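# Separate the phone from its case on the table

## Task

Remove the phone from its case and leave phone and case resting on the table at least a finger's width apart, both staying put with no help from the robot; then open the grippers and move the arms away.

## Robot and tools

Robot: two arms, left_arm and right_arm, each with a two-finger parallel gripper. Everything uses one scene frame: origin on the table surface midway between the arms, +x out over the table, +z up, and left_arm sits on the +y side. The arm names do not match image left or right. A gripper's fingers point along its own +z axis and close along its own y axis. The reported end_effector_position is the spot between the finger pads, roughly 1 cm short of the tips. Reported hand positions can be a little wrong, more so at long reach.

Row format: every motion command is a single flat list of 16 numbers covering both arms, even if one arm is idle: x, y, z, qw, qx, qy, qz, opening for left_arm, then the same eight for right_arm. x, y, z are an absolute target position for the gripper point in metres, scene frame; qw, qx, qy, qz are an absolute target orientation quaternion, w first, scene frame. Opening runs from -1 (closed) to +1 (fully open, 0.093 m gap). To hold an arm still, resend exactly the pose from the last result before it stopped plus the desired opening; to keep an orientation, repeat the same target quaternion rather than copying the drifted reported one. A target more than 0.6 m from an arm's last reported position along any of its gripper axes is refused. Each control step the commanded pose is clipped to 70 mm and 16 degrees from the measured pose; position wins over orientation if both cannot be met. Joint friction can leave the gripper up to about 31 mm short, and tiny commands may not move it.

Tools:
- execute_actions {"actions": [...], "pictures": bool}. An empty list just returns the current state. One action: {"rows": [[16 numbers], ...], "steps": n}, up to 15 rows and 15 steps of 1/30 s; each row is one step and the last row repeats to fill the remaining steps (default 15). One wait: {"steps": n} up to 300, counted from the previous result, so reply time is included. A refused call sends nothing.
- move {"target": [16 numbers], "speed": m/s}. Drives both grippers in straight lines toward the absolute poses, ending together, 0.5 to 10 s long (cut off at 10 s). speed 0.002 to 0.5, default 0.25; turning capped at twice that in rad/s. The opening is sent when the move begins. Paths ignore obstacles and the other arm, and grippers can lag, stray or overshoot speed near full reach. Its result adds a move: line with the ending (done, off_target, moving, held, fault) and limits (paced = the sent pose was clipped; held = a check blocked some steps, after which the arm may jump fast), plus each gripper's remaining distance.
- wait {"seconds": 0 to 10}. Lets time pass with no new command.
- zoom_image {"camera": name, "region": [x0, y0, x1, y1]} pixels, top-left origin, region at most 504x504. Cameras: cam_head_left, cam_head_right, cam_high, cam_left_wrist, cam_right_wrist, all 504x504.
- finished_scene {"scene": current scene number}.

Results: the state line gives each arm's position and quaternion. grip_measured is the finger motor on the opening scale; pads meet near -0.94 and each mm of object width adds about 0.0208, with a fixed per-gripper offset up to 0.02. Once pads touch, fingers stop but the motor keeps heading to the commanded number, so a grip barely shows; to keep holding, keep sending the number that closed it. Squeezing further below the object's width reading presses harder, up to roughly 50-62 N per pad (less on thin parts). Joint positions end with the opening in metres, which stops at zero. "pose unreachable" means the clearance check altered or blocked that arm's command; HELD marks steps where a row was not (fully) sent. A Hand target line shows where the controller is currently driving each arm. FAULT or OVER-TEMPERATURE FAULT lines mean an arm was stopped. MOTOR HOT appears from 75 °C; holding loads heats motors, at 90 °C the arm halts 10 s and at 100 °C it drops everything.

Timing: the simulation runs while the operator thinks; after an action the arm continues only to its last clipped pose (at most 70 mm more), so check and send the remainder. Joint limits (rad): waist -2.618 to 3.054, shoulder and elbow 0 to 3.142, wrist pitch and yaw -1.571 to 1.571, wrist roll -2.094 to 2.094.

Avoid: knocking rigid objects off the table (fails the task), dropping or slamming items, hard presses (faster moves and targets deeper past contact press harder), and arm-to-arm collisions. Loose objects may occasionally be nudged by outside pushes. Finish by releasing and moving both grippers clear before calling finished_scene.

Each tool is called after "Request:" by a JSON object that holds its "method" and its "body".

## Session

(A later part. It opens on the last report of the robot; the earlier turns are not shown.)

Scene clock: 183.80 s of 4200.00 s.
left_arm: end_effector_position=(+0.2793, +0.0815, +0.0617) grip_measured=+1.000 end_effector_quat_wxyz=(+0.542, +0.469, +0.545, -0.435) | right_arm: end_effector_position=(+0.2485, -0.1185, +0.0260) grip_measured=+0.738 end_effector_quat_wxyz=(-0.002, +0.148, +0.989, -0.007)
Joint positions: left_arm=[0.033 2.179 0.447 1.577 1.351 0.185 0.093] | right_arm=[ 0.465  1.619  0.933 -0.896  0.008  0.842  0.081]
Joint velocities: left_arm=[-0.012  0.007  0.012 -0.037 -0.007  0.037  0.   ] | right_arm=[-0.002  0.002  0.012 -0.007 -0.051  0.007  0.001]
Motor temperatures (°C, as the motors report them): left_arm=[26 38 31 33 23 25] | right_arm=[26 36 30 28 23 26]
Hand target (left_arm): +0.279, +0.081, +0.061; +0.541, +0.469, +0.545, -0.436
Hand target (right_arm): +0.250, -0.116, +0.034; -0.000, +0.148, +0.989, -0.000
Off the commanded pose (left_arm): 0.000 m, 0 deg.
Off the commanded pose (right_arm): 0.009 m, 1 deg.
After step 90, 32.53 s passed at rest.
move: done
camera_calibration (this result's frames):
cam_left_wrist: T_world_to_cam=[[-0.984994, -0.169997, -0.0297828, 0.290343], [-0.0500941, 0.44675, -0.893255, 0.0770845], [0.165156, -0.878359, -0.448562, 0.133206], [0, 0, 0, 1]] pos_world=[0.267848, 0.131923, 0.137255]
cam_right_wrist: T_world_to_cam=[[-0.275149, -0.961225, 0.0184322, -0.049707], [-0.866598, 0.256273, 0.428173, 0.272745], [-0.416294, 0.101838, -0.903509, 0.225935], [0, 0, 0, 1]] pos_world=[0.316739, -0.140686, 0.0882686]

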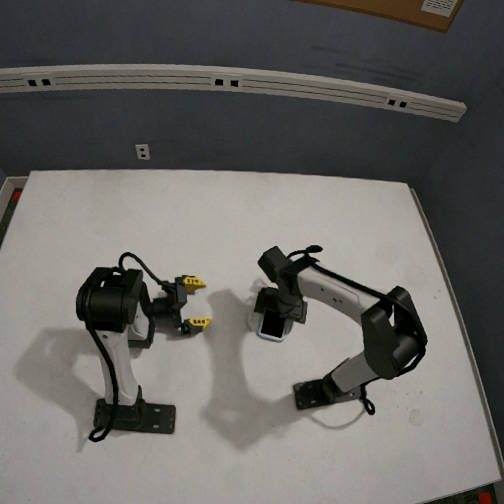

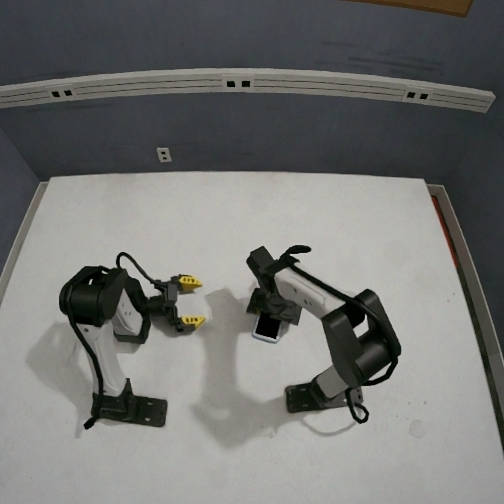

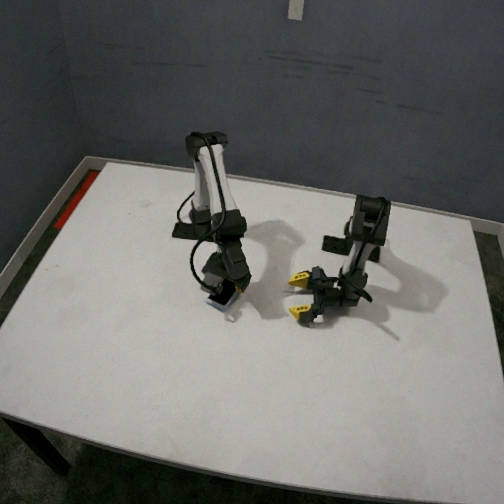

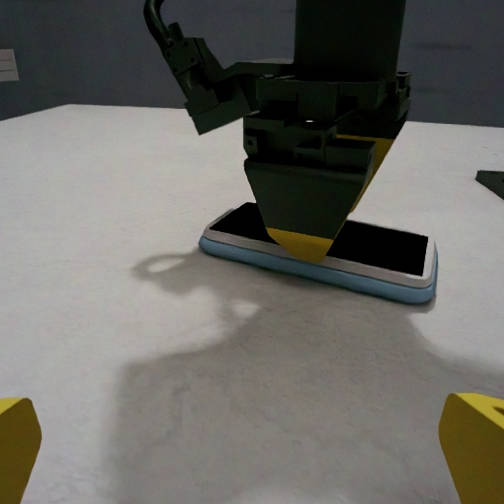

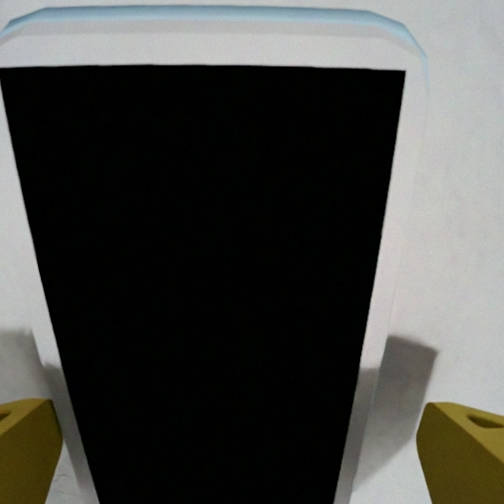

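Request:
{"method": "move", "body": {"target": [0.2791, 0.0814, 0.0613, 0.541, 0.469, 0.545, -0.436, 1, 0.248, -0.1155, 0.0155, 0, 0.1478, 0.989, 0, 0.74], "speed": 0.015}}

Request:
{"method": "zoom_image", "body": {"camera": "cam_left_wrist", "region": [240, 200, 380, 310]}}

Scene clock: 192.30 s of 4200.00 s.
left_arm: end_effector_position=(+0.2793, +0.0815, +0.0617) grip_measured=+1.000 end_effector_quat_wxyz=(+0.542, +0.469, +0.545, -0.435) | right_arm: end_effector_position=(+0.2572, -0.1133, +0.0261) grip_measured=+0.738 end_effector_quat_wxyz=(+0.014, +0.148, +0.989, +0.007)
Joint positions: left_arm=[0.033 2.179 0.447 1.577 1.351 0.185 0.093] | right_arm=[ 0.465  1.619  0.933 -0.854  0.008  0.842  0.081]
Joint velocities: left_arm=[-0.002 -0.007 -0.012 -0.007  0.066 -0.037  0.   ] | right_arm=[ 0.002  0.002 -0.007  0.066 -0.051  0.022 -0.   ]
Motor temperatures (°C, as the motors report them): left_arm=[26 38 31 33 23 25] | right_arm=[26 37 32 28 23 26]
Hand target (left_arm): +0.279, +0.081, +0.061; +0.541, +0.469, +0.545, -0.436
Hand target (right_arm): +0.248, -0.116, +0.016; -0.000, +0.148, +0.989, -0.000
Off the commanded pose (left_arm): 0.000 m, 0 deg.
Off the commanded pose (right_arm): 0.014 m, 2 deg.
After step 90, 4.47 s passed at rest.
move: off_target (right_arm)
camera_calibration (this result's frames):
cam_left_wrist: T_world_to_cam=[[-0.984994, -0.169997, -0.0297828, 0.290343], [-0.0500941, 0.44675, -0.893255, 0.0770845], [0.165156, -0.878359, -0.448562, 0.133206], [0, 0, 0, 1]] pos_world=[0.267848, 0.131923, 0.137255]
cam_right_wrist: T_world_to_cam=[[-0.275259, -0.961291, -0.012337, -0.0414296], [-0.881506, 0.247251, 0.402261, 0.282383], [-0.38364, 0.121601, -0.915442, 0.223258], [0, 0, 0, 1]] pos_world=[0.323169, -0.136794, 0.0902765]

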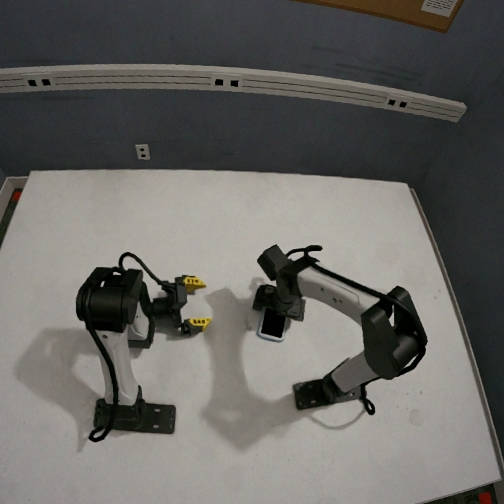

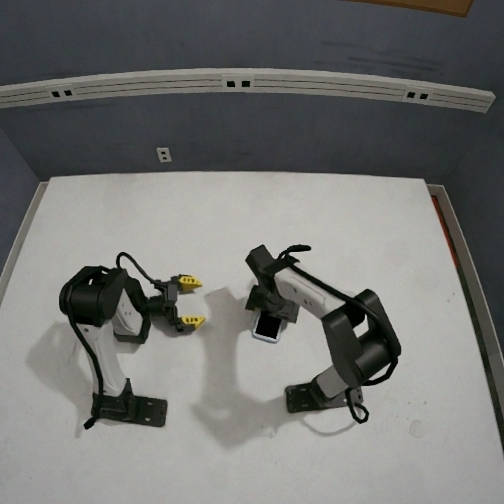

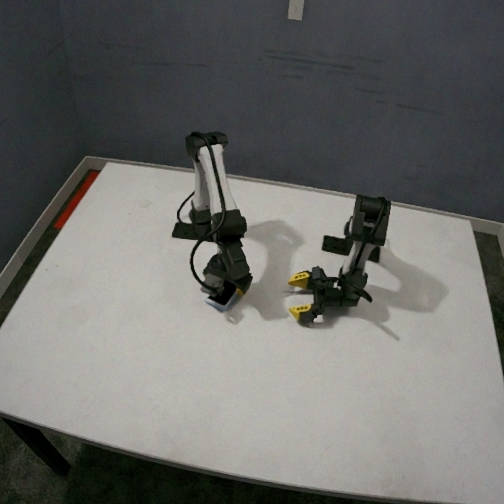

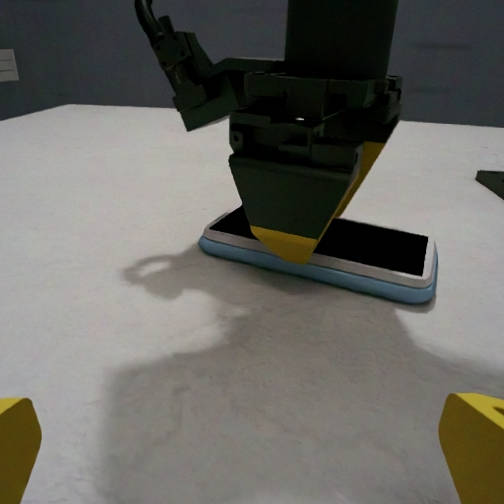

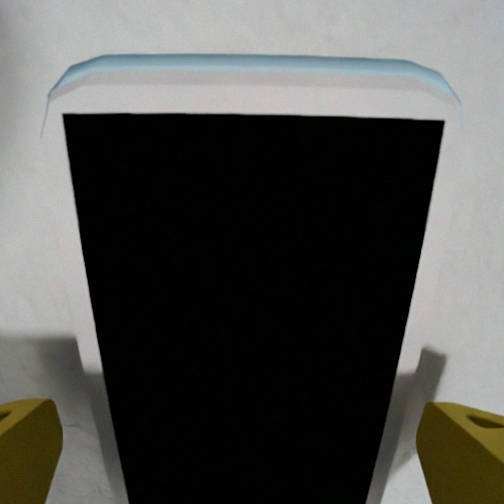

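Region (240, 200, 380, 310) of cam_left_wrist's 504x504 image, scaled by 3.600, with more detail than that image has; it fills the top 396 rows of this view, and the rest is white.

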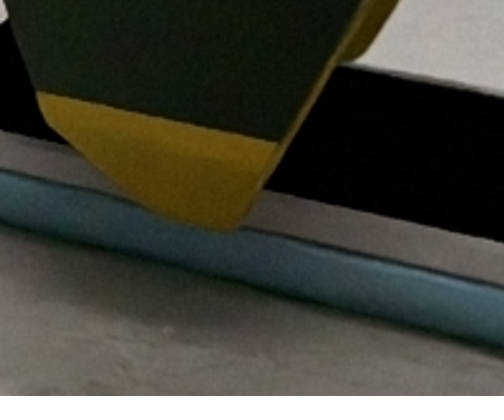

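Request:
{"method": "execute_actions", "body": {"actions": [{"rows": [[0.2791, 0.0814, 0.0613, 0.541, 0.469, 0.545, -0.436, 1, 0.248, -0.1155, 0.013, 0, 0.1478, 0.989, 0, 0.74],[0.2791, 0.0814, 0.0613, 0.541, 0.469, 0.545, -0.436, 1, 0.248, -0.1155, 0.013, 0, 0.1478, 0.989, 0, 0.74],[0.2791, 0.0814, 0.0613, 0.541, 0.469, 0.545, -0.436, 1, 0.248, -0.1155, 0.016, 0, 0.1478, 0.989, 0, 0.74]], "steps": 12}], "pictures": false}}

Scene clock: 200.57 s of 4200.00 s.
left_arm: end_effector_position=(+0.2793, +0.0815, +0.0617) grip_measured=+1.000 end_effector_quat_wxyz=(+0.542, +0.469, +0.545, -0.435) | right_arm: end_effector_position=(+0.2561, -0.1139, +0.0241) grip_measured=+0.738 end_effector_quat_wxyz=(+0.014, +0.148, +0.989, +0.006)
Joint positions: left_arm=[0.033 2.179 0.447 1.577 1.351 0.185 0.093] | right_arm=[ 0.465  1.619  0.924 -0.847  0.008  0.842  0.081]
Joint velocities: left_arm=[-0.002  0.007 -0.012  0.007 -0.007 -0.037  0.   ] | right_arm=[ 0.022 -0.012  0.002  0.051  0.022  0.007  0.001]
Motor temperatures (°C, as the motors report them): left_arm=[26 38 31 34 23 25] | right_arm=[26 37 31 28 23 26]
Hand target (left_arm): +0.279, +0.081, +0.061; +0.541, +0.469, +0.545, -0.436
Hand target (right_arm): +0.248, -0.116, +0.016; +0.000, +0.148, +0.989, -0.000
Off the commanded pose (left_arm): 0.000 m, 0 deg.
Off the commanded pose (right_arm): 0.012 m, 2 deg.
Steps of this call (steps 1 to 90: nothing new was sent; then 4.87 s passed at rest; steps 91 to 102: all 12 steps of this action). Readings (end_effector_position):
91: left_arm (+0.2793, +0.0815, +0.0617) | right_arm (+0.2575, -0.1131, +0.0258)
92: left_arm (+0.2793, +0.0815, +0.0617) | right_arm (+0.2572, -0.1133, +0.0251)
94: left_arm (+0.2793, +0.0815, +0.0617) | right_arm (+0.2562, -0.1139, +0.0242)
98: left_arm (+0.2793, +0.0815, +0.0617) | right_arm (+0.2561, -0.1139, +0.0241)
102: the state above

Request:
{"method": "execute_actions", "body": {"actions": [{"rows": [[0.2791, 0.0814, 0.0613, 0.541, 0.469, 0.545, -0.436, 1, 0.248, -0.1155, 0.018, 0, 0.1478, 0.989, 0, 0.70],[0.2791, 0.0814, 0.0613, 0.541, 0.469, 0.545, -0.436, 1, 0.248, -0.1155, 0.018, 0, 0.1478, 0.989, 0, 0.66],[0.2791, 0.0814, 0.0613, 0.541, 0.469, 0.545, -0.436, 1, 0.248, -0.1155, 0.018, 0, 0.1478, 0.989, 0, 0.62],[0.2791, 0.0814, 0.0613, 0.541, 0.469, 0.545, -0.436, 1, 0.248, -0.1155, 0.018, 0, 0.1478, 0.989, 0, 0.59],[0.2791, 0.0814, 0.0613, 0.541, 0.469, 0.545, -0.436, 1, 0.248, -0.1155, 0.018, 0, 0.1478, 0.989, 0, 0.565],[0.2791, 0.0814, 0.0613, 0.541, 0.469, 0.545, -0.436, 1, 0.248, -0.1155, 0.018, 0, 0.1478, 0.989, 0, 0.54],[0.2791, 0.0814, 0.0613, 0.541, 0.469, 0.545, -0.436, 1, 0.248, -0.1155, 0.018, 0, 0.1478, 0.989, 0, 0.52],[0.2791, 0.0814, 0.0613, 0.541, 0.469, 0.545, -0.436, 1, 0.248, -0.1155, 0.018, 0, 0.1478, 0.989, 0, 0.50],[0.2791, 0.0814, 0.0613, 0.541, 0.469, 0.545, -0.436, 1, 0.248, -0.1155, 0.018, 0, 0.1478, 0.989, 0, 0.48],[0.2791, 0.0814, 0.0613, 0.541, 0.469, 0.545, -0.436, 1, 0.248, -0.1155, 0.018, 0, 0.1478, 0.989, 0, 0.46],[0.2791, 0.0814, 0.0613, 0.541, 0.469, 0.545, -0.436, 1, 0.248, -0.1155, 0.018, 0, 0.1478, 0.989, 0, 0.44],[0.2791, 0.0814, 0.0613, 0.541, 0.469, 0.545, -0.436, 1, 0.248, -0.1155, 0.018, 0, 0.1478, 0.989, 0, 0.415],[0.2791, 0.0814, 0.0613, 0.541, 0.469, 0.545, -0.436, 1, 0.248, -0.1155, 0.018, 0, 0.1478, 0.989, 0, 0.39],[0.2791, 0.0814, 0.0613, 0.541, 0.469, 0.545, -0.436, 1, 0.248, -0.1155, 0.018, 0, 0.1478, 0.989, 0, 0.36],[0.2791, 0.0814, 0.0613, 0.541, 0.469, 0.545, -0.436, 1, 0.248, -0.1155, 0.018, 0, 0.1478, 0.989, 0, 0.33]], "steps": 15}], "pictures": true}}

Request:
{"method": "zoom_image", "body": {"camera": "cam_left_wrist", "region": [240, 200, 380, 310]}}

Scene clock: 210.80 s of 4200.00 s.
left_arm: end_effector_position=(+0.2793, +0.0815, +0.0617) grip_measured=+1.000 end_effector_quat_wxyz=(+0.542, +0.469, +0.545, -0.435) | right_arm: end_effector_position=(+0.2559, -0.1143, +0.0241) grip_measured=+0.358 end_effector_quat_wxyz=(+0.013, +0.148, +0.989, +0.005)
Joint positions: left_arm=[0.033 2.179 0.447 1.577 1.351 0.185 0.093] | right_arm=[ 0.465  1.619  0.924 -0.848  0.009  0.842  0.062]
Joint velocities: left_arm=[ 0.002  0.022 -0.007  0.022 -0.007 -0.007  0.   ] | right_arm=[ 0.017  0.002  0.012 -0.007 -0.007  0.007 -0.03 ]
Motor temperatures (°C, as the motors report them): left_arm=[26 38 31 34 23 25] | right_arm=[26 37 31 27 23 26]
Hand target (left_arm): +0.279, +0.081, +0.061; +0.541, +0.469, +0.545, -0.436
Hand target (right_arm): +0.248, -0.116, +0.018; +0.000, +0.148, +0.989, -0.000
Off the commanded pose (left_arm): 0.000 m, 0 deg.
Off the commanded pose (right_arm): 0.010 m, 2 deg.
Steps of this call (steps 1 to 90: nothing new was sent; then 6.73 s passed at rest; steps 91 to 105: all 15 steps of this action). Readings (end_effector_position):
91: left_arm (+0.2793, +0.0815, +0.0617) | right_arm (+0.2561, -0.1139, +0.0241)
92: left_arm (+0.2793, +0.0815, +0.0617) | right_arm (+0.2561, -0.1139, +0.0241)
94: left_arm (+0.2793, +0.0815, +0.0617) | right_arm (+0.2561, -0.1139, +0.0241)
98: left_arm (+0.2793, +0.0815, +0.0617) | right_arm (+0.2559, -0.1143, +0.0241)
105: the state above
camera_calibration (this result's frames):
cam_left_wrist: T_world_to_cam=[[-0.984994, -0.169997, -0.0297828, 0.290343], [-0.0500941, 0.44675, -0.893255, 0.0770845], [0.165156, -0.878359, -0.448562, 0.133206], [0, 0, 0, 1]] pos_world=[0.267848, 0.131923, 0.137255]
cam_right_wrist: T_world_to_cam=[[-0.275309, -0.961308, -0.00960124, -0.0428213], [-0.880817, 0.24823, 0.403167, 0.282226], [-0.385185, 0.119453, -0.915076, 0.22119], [0, 0, 0, 1]] pos_world=[0.321999, -0.137643, 0.0882106]

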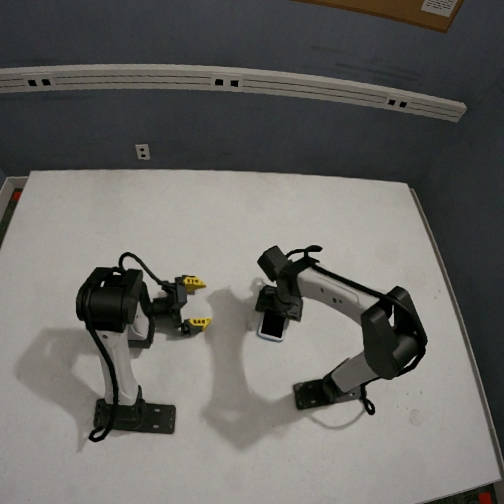

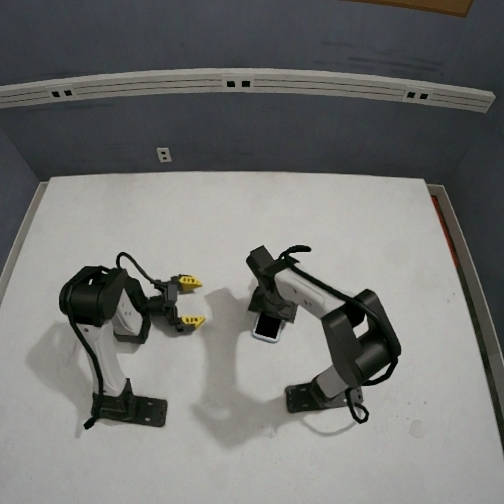

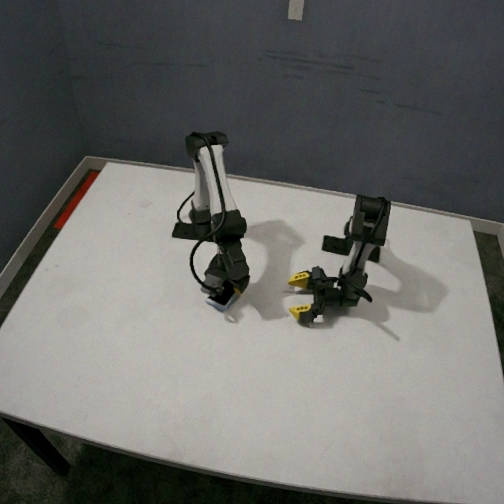

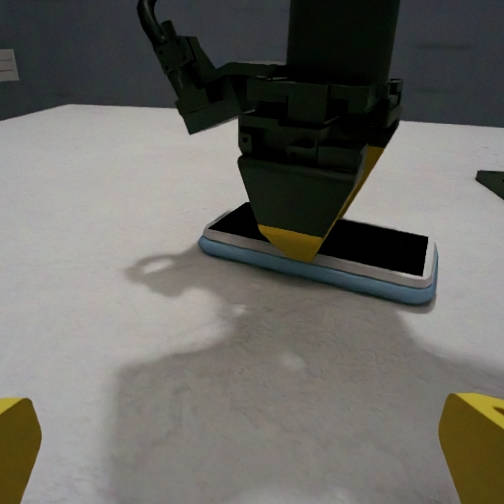

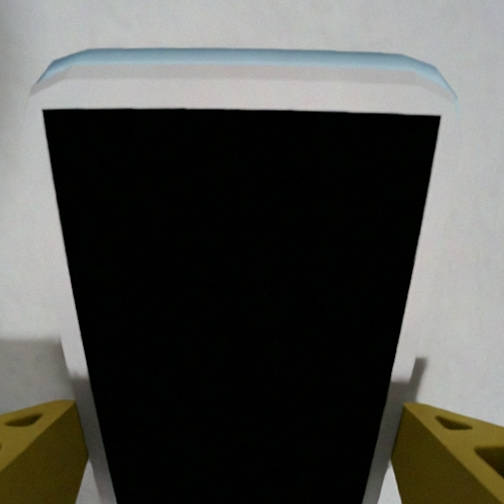

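Region (240, 200, 380, 310) of cam_left_wrist's 504x504 image, scaled by 3.600, with more detail than that image has; it fills the top 396 rows of this view, and the rest is white.

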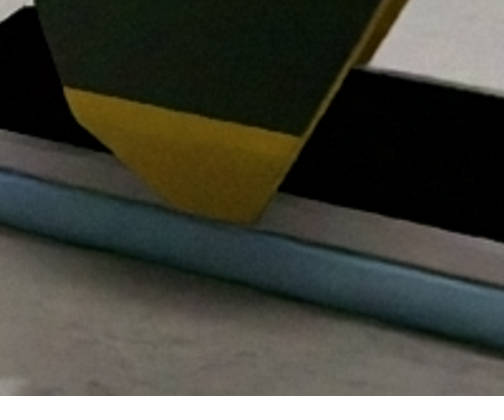

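Request:
{"method": "move", "body": {"target": [0.2791, 0.0814, 0.0613, 0.541, 0.469, 0.545, -0.436, 1, 0.257, -0.114, 0.056, 0.013, 0.148, 0.989, 0.005, 0.33], "speed": 0.03}}

Scene clock: 224.43 s of 4200.00 s.
left_arm: end_effector_position=(+0.2793, +0.0815, +0.0617) grip_measured=+1.000 end_effector_quat_wxyz=(+0.542, +0.469, +0.545, -0.435) | right_arm: end_effector_position=(+0.2534, -0.1158, +0.0462) grip_measured=+0.345 end_effector_quat_wxyz=(+0.005, +0.148, +0.989, -0.001)
Joint positions: left_arm=[0.033 2.179 0.447 1.577 1.351 0.185 0.093] | right_arm=[ 0.465  1.591  0.991 -0.964  0.009  0.842  0.062]
Joint velocities: left_arm=[-0.002 -0.007 -0.007 -0.081  0.007 -0.022  0.   ] | right_arm=[ 0.007 -0.012 -0.007 -0.081 -0.037  0.007  0.001]
Motor temperatures (°C, as the motors report them): left_arm=[26 38 31 34 23 25] | right_arm=[26 37 32 27 23 26]
Hand target (left_arm): +0.279, +0.081, +0.061; +0.541, +0.469, +0.545, -0.436
Hand target (right_arm): +0.257, -0.114, +0.056; +0.013, +0.148, +0.989, +0.005
Off the commanded pose (left_arm): 0.000 m, 0 deg.
Off the commanded pose (right_arm): 0.011 m, 1 deg.
After step 90, 9.27 s passed at rest.
move: off_target (right_arm)
camera_calibration (this result's frames):
cam_left_wrist: T_world_to_cam=[[-0.984994, -0.169997, -0.0297828, 0.290343], [-0.0500941, 0.44675, -0.893255, 0.0770845], [0.165156, -0.878359, -0.448562, 0.133206], [0, 0, 0, 1]] pos_world=[0.267848, 0.131923, 0.137255]
cam_right_wrist: T_world_to_cam=[[-0.275345, -0.96133, 0.00550474, -0.0453911], [-0.873598, 0.252599, 0.415956, 0.269596], [-0.401262, 0.109723, -0.909368, 0.243386], [0, 0, 0, 1]] pos_world=[0.320682, -0.13844, 0.109438]

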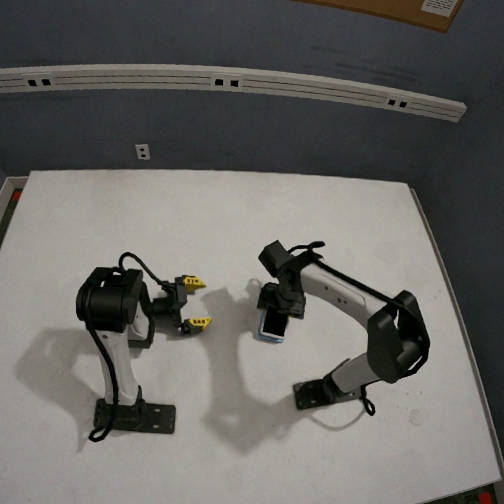

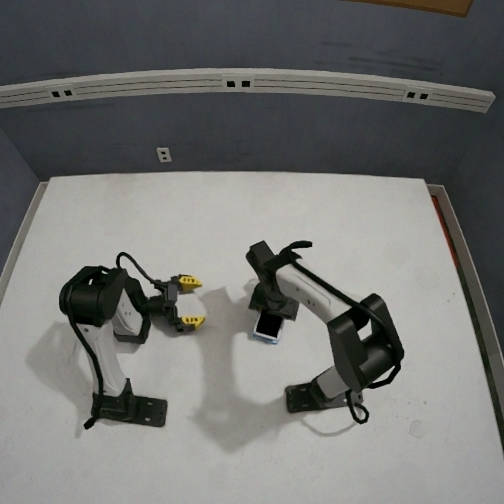

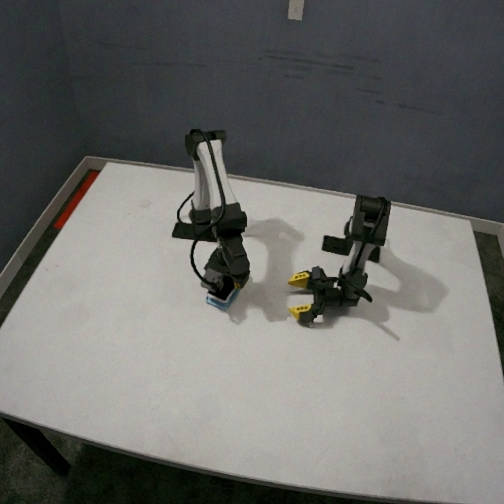

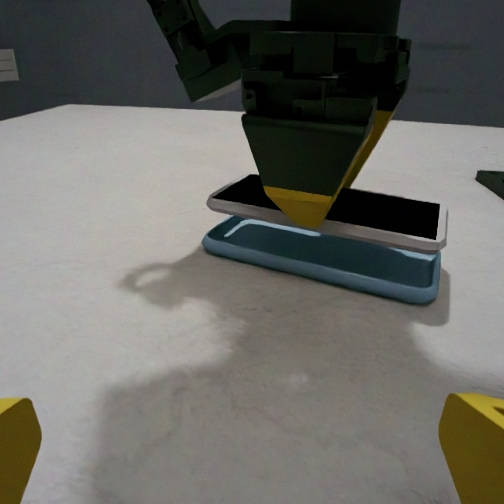

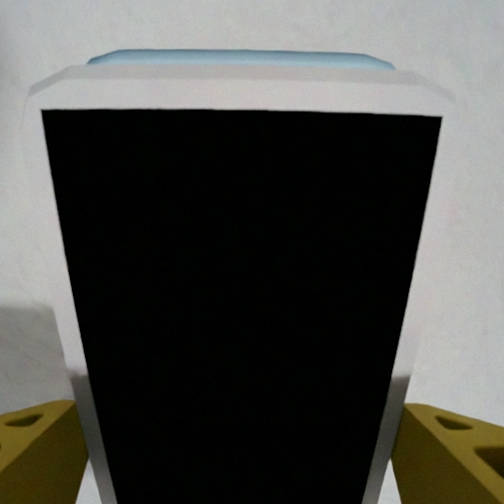

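Request:
{"method": "move", "body": {"target": [0.2791, 0.0814, 0.0613, 0.541, 0.469, 0.545, -0.436, 1, 0.33, -0.268, 0.05, 0, 0.1478, 0.989, 0, 0.33], "speed": 0.1}}

Scene clock: 232.63 s of 4200.00 s.
left_arm: end_effector_position=(+0.2793, +0.0815, +0.0617) grip_measured=+1.000 end_effector_quat_wxyz=(+0.542, +0.469, +0.545, -0.435) | right_arm: end_effector_position=(+0.3281, -0.2678, +0.0476) grip_measured=+0.345 end_effector_quat_wxyz=(+0.002, +0.150, +0.989, -0.005)
Joint positions: left_arm=[0.033 2.179 0.447 1.577 1.351 0.185 0.093] | right_arm=[-0.131  1.732  1.152 -0.988  0.01   0.25   0.062]
Joint velocities: left_arm=[-0.007 -0.012  0.007 -0.081 -0.051  0.022  0.   ] | right_arm=[ 0.007  0.002 -0.007 -0.081  0.022 -0.007  0.001]
Motor temperatures (°C, as the motors report them): left_arm=[26 38 31 34 23 25] | right_arm=[26 37 33 27 23 26]
Hand target (left_arm): +0.279, +0.081, +0.061; +0.541, +0.469, +0.545, -0.436
Hand target (right_arm): +0.331, -0.270, +0.050; -0.002, +0.148, +0.989, -0.004
Off the commanded pose (left_arm): 0.000 m, 0 deg.
Off the commanded pose (right_arm): 0.003 m, 1 deg.
After step 90, 3.00 s passed at rest.
move: done
camera_calibration (this result's frames):
cam_left_wrist: T_world_to_cam=[[-0.984994, -0.169997, -0.0297828, 0.290343], [-0.0500941, 0.44675, -0.893255, 0.0770845], [0.165156, -0.878359, -0.448562, 0.133206], [0, 0, 0, 1]] pos_world=[0.267848, 0.131923, 0.137255]
cam_right_wrist: T_world_to_cam=[[-0.278967, -0.960206, 0.0135009, -0.169894], [-0.869348, 0.258492, 0.421206, 0.372585], [-0.407935, 0.105766, -0.906864, 0.292326], [0, 0, 0, 1]] pos_world=[0.395762, -0.290362, 0.110459]

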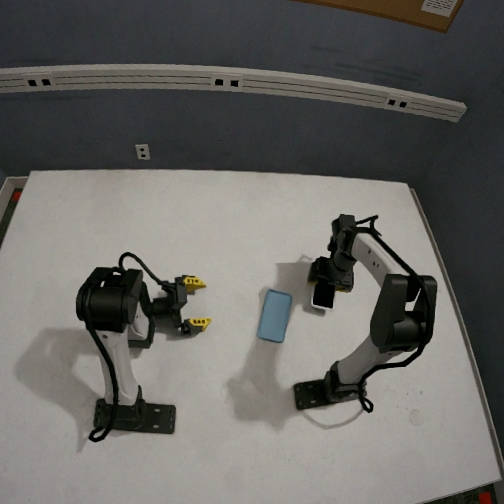

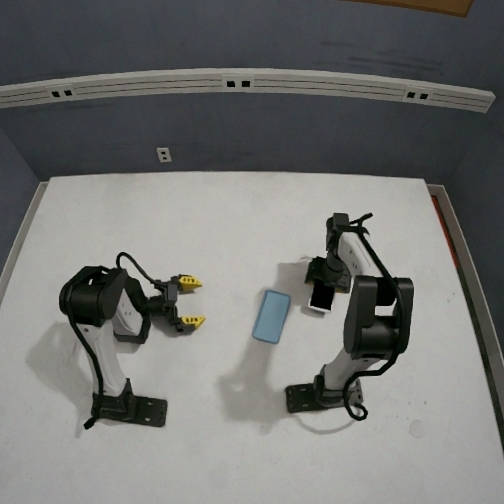

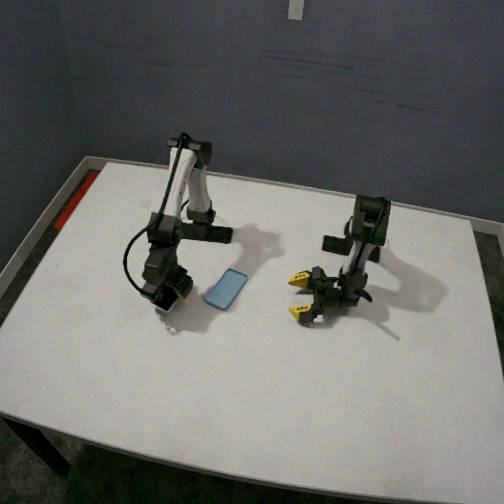

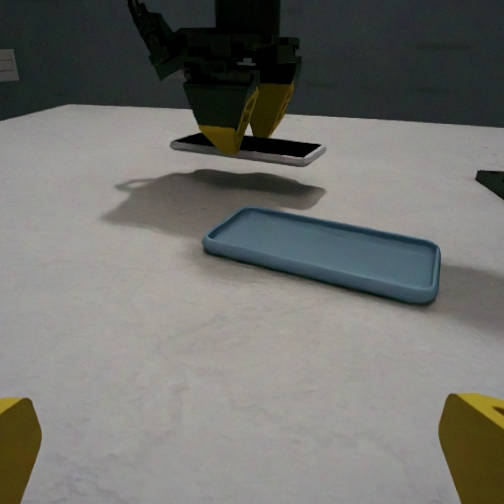

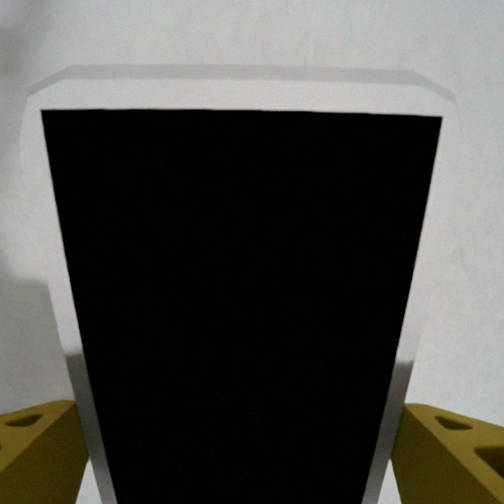

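Request:
{"method": "move", "body": {"target": [0.2791, 0.0814, 0.0613, 0.541, 0.469, 0.545, -0.436, 1, 0.326, -0.268, 0.004, 0, 0.1478, 0.989, 0, 0.33], "speed": 0.02}}

Request:
{"method": "zoom_image", "body": {"camera": "cam_left_wrist", "region": [150, 130, 350, 230]}}

Scene clock: 240.23 s of 4200.00 s.
left_arm: end_effector_position=(+0.2793, +0.0815, +0.0617) grip_measured=+1.000 end_effector_quat_wxyz=(+0.542, +0.469, +0.545, -0.435) | right_arm: end_effector_position=(+0.3309, -0.2674, +0.0151) grip_measured=+0.345 end_effector_quat_wxyz=(+0.009, +0.149, +0.989, -0.002)
Joint positions: left_arm=[0.033 2.179 0.447 1.577 1.351 0.185 0.093] | right_arm=[-0.131  1.779  1.068 -0.842  0.007  0.248  0.062]
Joint velocities: left_arm=[-0.007 -0.002 -0.002  0.051 -0.051 -0.007  0.   ] | right_arm=[ 0.007 -0.012 -0.007 -0.007 -0.022 -0.066  0.   ]
Motor temperatures (°C, as the motors report them): left_arm=[26 38 30 34 23 25] | right_arm=[26 38 34 27 23 26]
Hand target (left_arm): +0.279, +0.081, +0.061; +0.541, +0.469, +0.545, -0.436
Hand target (right_arm): +0.326, -0.268, +0.004; -0.000, +0.148, +0.989, -0.000
Off the commanded pose (left_arm): 0.000 m, 0 deg.
Off the commanded pose (right_arm): 0.012 m, 1 deg.
After step 90, 2.20 s passed at rest.
move: off_target (right_arm)
camera_calibration (this result's frames):
cam_left_wrist: T_world_to_cam=[[-0.984994, -0.169997, -0.0297828, 0.290343], [-0.0500941, 0.44675, -0.893255, 0.0770845], [0.165156, -0.878359, -0.448562, 0.133206], [0, 0, 0, 1]] pos_world=[0.267848, 0.131923, 0.137255]
cam_right_wrist: T_world_to_cam=[[-0.276526, -0.96098, 0.00716747, -0.169235], [-0.876263, 0.255197, 0.408702, 0.390238], [-0.394584, 0.106736, -0.91264, 0.259837], [0, 0, 0, 1]] pos_world=[0.397681, -0.289953, 0.0788596]

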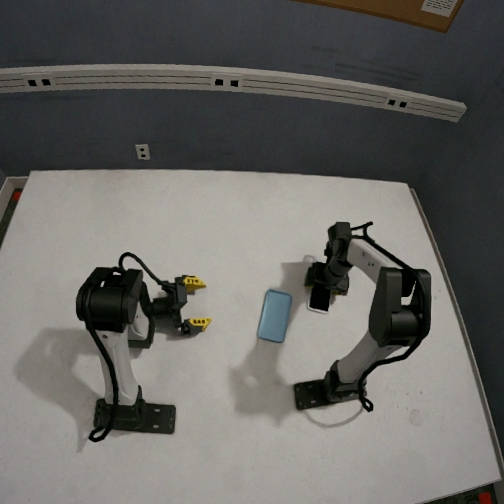

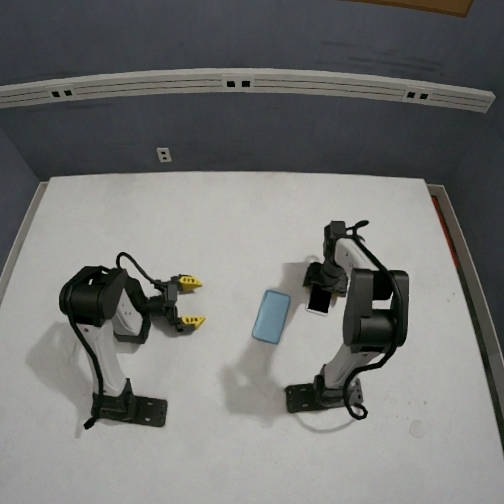

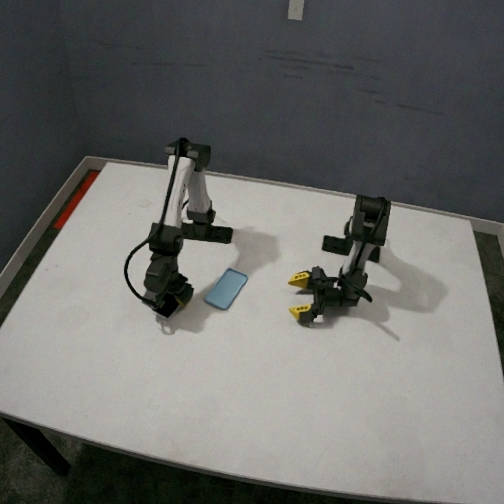

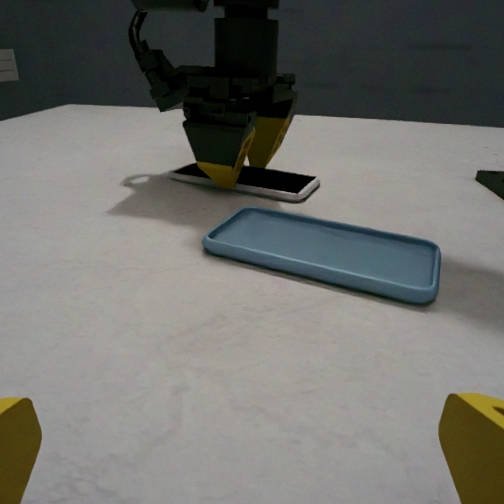

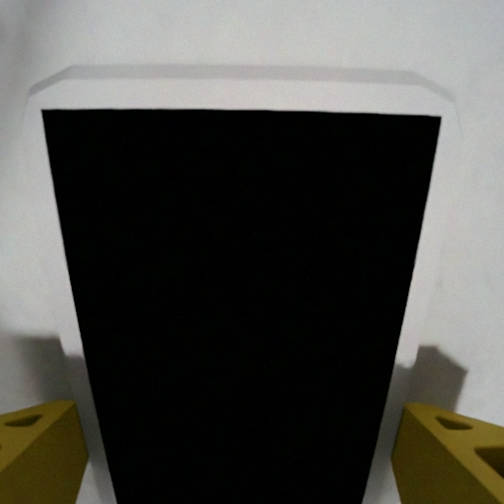

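Region (150, 130, 350, 230) of cam_left_wrist's 504x504 image, scaled by 2.520, with more detail than that image has.

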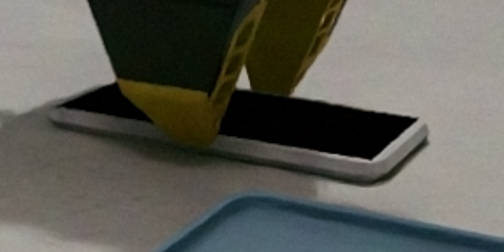

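Request:
{"method": "execute_actions", "body": {"actions": [{"rows": [[0.2791, 0.0814, 0.0613, 0.541, 0.469, 0.545, -0.436, 1, 0.326, -0.268, 0.001, 0, 0.1478, 0.989, 0, 0.33],[0.2791, 0.0814, 0.0613, 0.541, 0.469, 0.545, -0.436, 1, 0.326, -0.268, 0.001, 0, 0.1478, 0.989, 0, 0.33],[0.2791, 0.0814, 0.0613, 0.541, 0.469, 0.545, -0.436, 1, 0.326, -0.268, 0.001, 0, 0.1478, 0.989, 0, 0.33],[0.2791, 0.0814, 0.0613, 0.541, 0.469, 0.545, -0.436, 1, 0.326, -0.268, 0.003, 0, 0.1478, 0.989, 0, 0.35],[0.2791, 0.0814, 0.0613, 0.541, 0.469, 0.545, -0.436, 1, 0.326, -0.268, 0.005, 0, 0.1478, 0.989, 0, 0.39],[0.2791, 0.0814, 0.0613, 0.541, 0.469, 0.545, -0.436, 1, 0.326, -0.268, 0.006, 0, 0.1478, 0.989, 0, 0.43],[0.2791, 0.0814, 0.0613, 0.541, 0.469, 0.545, -0.436, 1, 0.326, -0.268, 0.006, 0, 0.1478, 0.989, 0, 0.46],[0.2791, 0.0814, 0.0613, 0.541, 0.469, 0.545, -0.436, 1, 0.326, -0.268, 0.006, 0, 0.1478, 0.989, 0, 0.49],[0.2791, 0.0814, 0.0613, 0.541, 0.469, 0.545, -0.436, 1, 0.326, -0.268, 0.006, 0, 0.1478, 0.989, 0, 0.53],[0.2791, 0.0814, 0.0613, 0.541, 0.469, 0.545, -0.436, 1, 0.326, -0.268, 0.006, 0, 0.1478, 0.989, 0, 0.59],[0.2791, 0.0814, 0.0613, 0.541, 0.469, 0.545, -0.436, 1, 0.326, -0.268, 0.006, 0, 0.1478, 0.989, 0, 0.67],[0.2791, 0.0814, 0.0613, 0.541, 0.469, 0.545, -0.436, 1, 0.326, -0.268, 0.006, 0, 0.1478, 0.989, 0, 0.76],[0.2791, 0.0814, 0.0613, 0.541, 0.469, 0.545, -0.436, 1, 0.326, -0.268, 0.006, 0, 0.1478, 0.989, 0, 0.85],[0.2791, 0.0814, 0.0613, 0.541, 0.469, 0.545, -0.436, 1, 0.326, -0.268, 0.006, 0, 0.1478, 0.989, 0, 0.92]], "steps": 15}], "pictures": false}}

Request:
{"method": "move", "body": {"target": [0.27, 0.17, 0.12, 0.541, 0.469, 0.545, -0.436, 1, 0.325, -0.27, 0.11, 0, 0.1478, 0.989, 0, 0.92], "speed": 0.15}}

Scene clock: 249.60 s of 4200.00 s.
left_arm: end_effector_position=(+0.2793, +0.0815, +0.0617) grip_measured=+1.000 end_effector_quat_wxyz=(+0.542, +0.469, +0.545, -0.435) | right_arm: end_effector_position=(+0.3323, -0.2674, +0.0151) grip_measured=+0.909 end_effector_quat_wxyz=(+0.012, +0.149, +0.989, -0.002)
Joint positions: left_arm=[0.033 2.179 0.447 1.577 1.351 0.185 0.093] | right_arm=[-0.131  1.779  1.068 -0.837  0.006  0.248  0.089]
Joint velocities: left_arm=[-0.002 -0.002 -0.022  0.022 -0.081 -0.051  0.   ] | right_arm=[-0.012 -0.007  0.012  0.007 -0.022 -0.037  0.019]
Motor temperatures (°C, as the motors report them): left_arm=[26 38 30 34 23 25] | right_arm=[26 38 33 27 23 26]
Hand target (left_arm): +0.279, +0.081, +0.061; +0.541, +0.469, +0.545, -0.436
Hand target (right_arm): +0.326, -0.268, +0.006; -0.000, +0.148, +0.989, -0.000
Off the commanded pose (left_arm): 0.000 m, 0 deg.
Off the commanded pose (right_arm): 0.011 m, 1 deg.
Steps of this call (steps 1 to 90: nothing new was sent; then 5.87 s passed at rest; steps 91 to 105: all 15 steps of this action). Readings (end_effector_position):
91: left_arm (+0.2793, +0.0815, +0.0617) | right_arm (+0.3310, -0.2674, +0.0151)
92: left_arm (+0.2793, +0.0815, +0.0617) | right_arm (+0.3313, -0.2675, +0.0151)
94: left_arm (+0.2793, +0.0815, +0.0617) | right_arm (+0.3318, -0.2675, +0.0151)
98: left_arm (+0.2793, +0.0815, +0.0617) | right_arm (+0.3319, -0.2674, +0.0151)
105: the state above

Scene clock: 251.20 s of 4200.00 s.
left_arm: end_effector_position=(+0.2747, +0.1693, +0.1216) grip_measured=+1.000 end_effector_quat_wxyz=(+0.588, +0.433, +0.559, -0.393) | right_arm: end_effector_position=(+0.3249, -0.2671, +0.1045) grip_measured=+0.918 end_effector_quat_wxyz=(-0.002, +0.146, +0.989, -0.003)
Joint positions: left_arm=[0.367 1.876 0.364 1.479 1.549 0.103 0.093] | right_arm=[-0.131  1.678  1.322 -1.22   0.006  0.241  0.089]
Joint velocities: left_arm=[-0.002 -0.002 -0.002 -0.022  0.007 -0.066  0.   ] | right_arm=[ 0.017 -0.007  0.002 -0.037  0.007  0.007 -0.001]
Motor temperatures (°C, as the motors report them): left_arm=[26 38 30 34 23 25] | right_arm=[26 38 33 27 23 26]
Hand target (left_arm): +0.268, +0.170, +0.119; +0.582, +0.423, +0.567, -0.402
Hand target (right_arm): +0.325, -0.270, +0.110; -0.000, +0.148, +0.989, -0.000
Off the commanded pose (left_arm): 0.005 m, 9 deg.
Off the commanded pose (right_arm): 0.006 m, 1 deg.
joint sent to its limit (left arm) — the command would take joint 5 (wrist yaw) past its upper limit, so that joint was sent only as far as its limit.
move: off_target (left_arm)
camera_calibration (this result's frames):
cam_left_wrist: T_world_to_cam=[[-0.950193, -0.304555, -0.0661732, 0.320138], [-0.070857, 0.417867, -0.905741, 0.103282], [0.303499, -0.85594, -0.418635, 0.192581], [0, 0, 0, 1]] pos_world=[0.253064, 0.219179, 0.195352]
cam_right_wrist: T_world_to_cam=[[-0.270071, -0.962767, 0.0118817, -0.17426], [-0.868476, 0.248912, 0.42871, 0.341995], [-0.415706, 0.105463, -0.903364, 0.344524], [0, 0, 0, 1]] pos_world=[0.393172, -0.289233, 0.166685]

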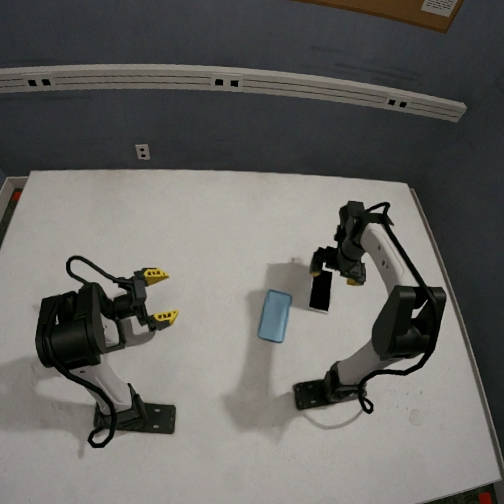

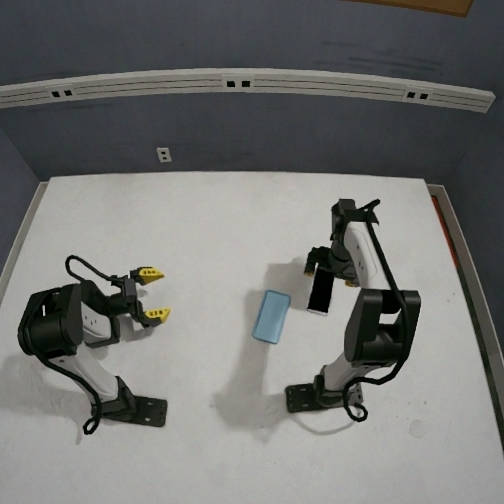

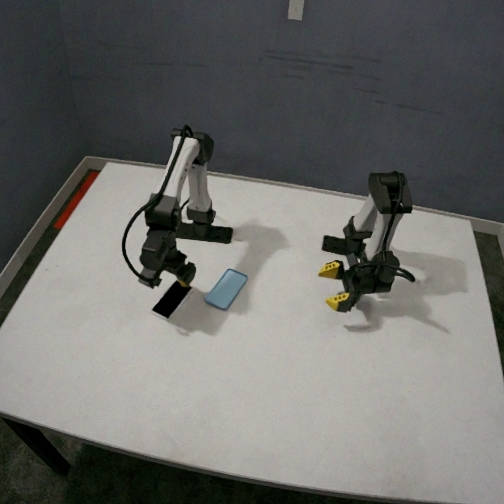

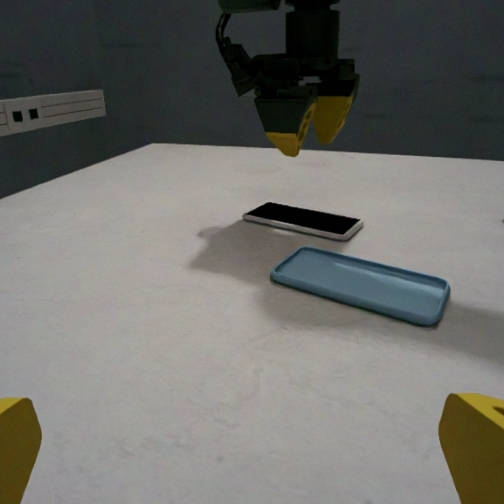

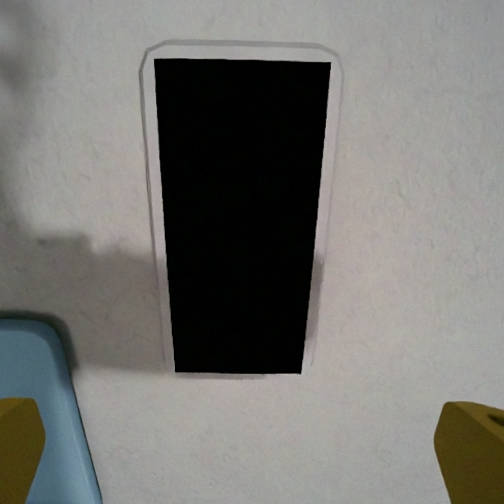

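Request:
{"method": "move", "body": {"target": [0.2747, 0.1693, 0.1216, 0.588, 0.433, 0.559, -0.393, 1, 0.22, -0.4, 0.2, 0.2588, 0, 0.9659, 0, 1], "speed": 0.3}}

Scene clock: 257.87 s of 4200.00 s.
left_arm: end_effector_position=(+0.2746, +0.1693, +0.1216) grip_measured=+1.000 end_effector_quat_wxyz=(+0.587, +0.433, +0.559, -0.393) | right_arm: end_effector_position=(+0.2188, -0.4001, +0.2005) grip_measured=+0.983 end_effector_quat_wxyz=(+0.258, +0.000, +0.966, -0.006)
Joint positions: left_arm=[0.367 1.876 0.364 1.479 1.549 0.101 0.093] | right_arm=[-1.021  1.155  1.161 -1.241 -0.407 -0.871  0.092]
Joint velocities: left_arm=[-0.007 -0.012  0.002  0.022  0.037  0.007  0.   ] | right_arm=[-0.012  0.012 -0.012  0.007 -0.037 -0.022  0.   ]
Motor temperatures (°C, as the motors report them): left_arm=[26 38 30 34 23 25] | right_arm=[26 38 34 27 23 26]
Hand target (left_arm): +0.275, +0.169, +0.122; +0.588, +0.433, +0.559, -0.393
Hand target (right_arm): +0.218, -0.402, +0.201; +0.253, +0.002, +0.967, +0.002
Off the commanded pose (left_arm): 0.000 m, 0 deg.
Off the commanded pose (right_arm): 0.001 m, 1 deg.
After step 90, 1.87 s passed at rest.
move: done
camera_calibration (this result's frames):
cam_left_wrist: T_world_to_cam=[[-0.950427, -0.304234, -0.0642699, 0.319853], [-0.0723337, 0.417336, -0.905869, 0.1038], [0.302418, -0.856313, -0.418654, 0.192945], [0, 0, 0, 1]] pos_world=[0.253155, 0.219212, 0.195363]
cam_right_wrist: T_world_to_cam=[[0.0103268, -0.999661, 0.0239058, -0.410698], [-0.996639, -0.0122327, -0.0810034, 0.267574], [0.0812684, -0.0229889, -0.996427, 0.259708], [0, 0, 0, 1]] pos_world=[0.24981, -0.401315, 0.290273]

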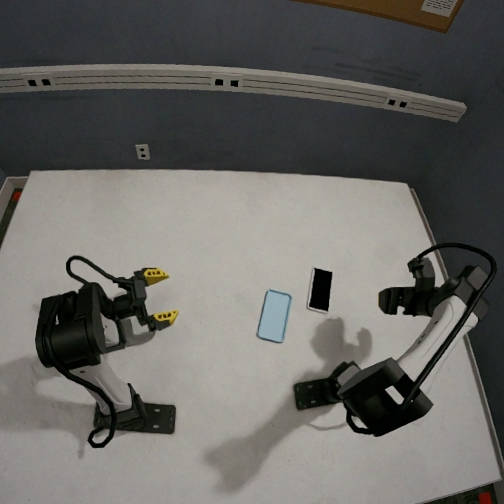

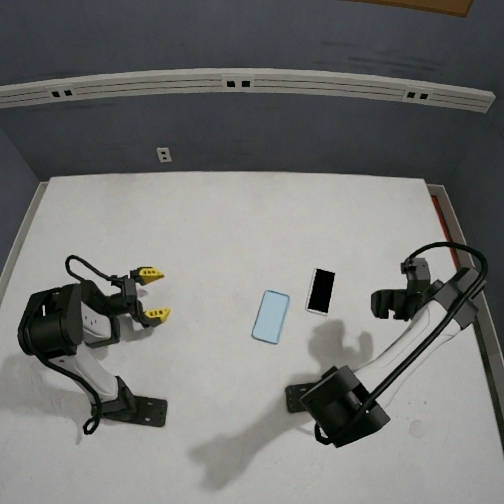

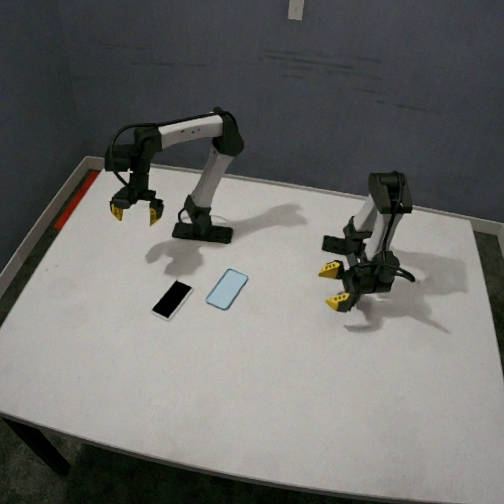

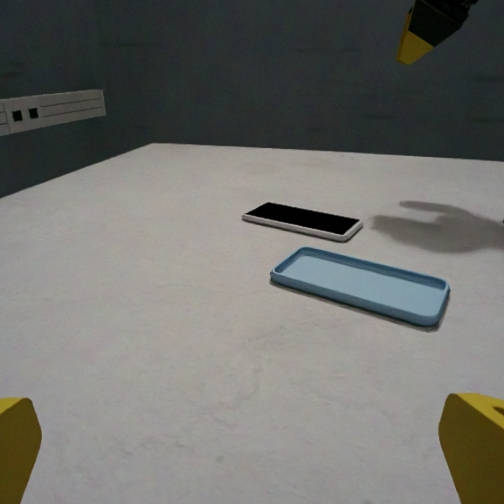

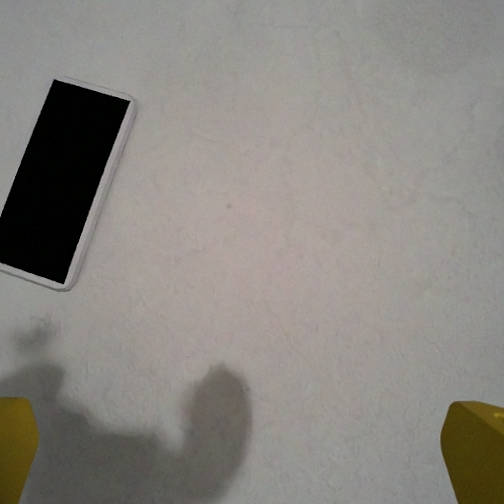

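The phone and the case are lying flat about 4 cm apart, and both arms are clear.

Request:
{"method": "finished_scene", "body": {"scene": 2}}

The scene is finished: the task was done.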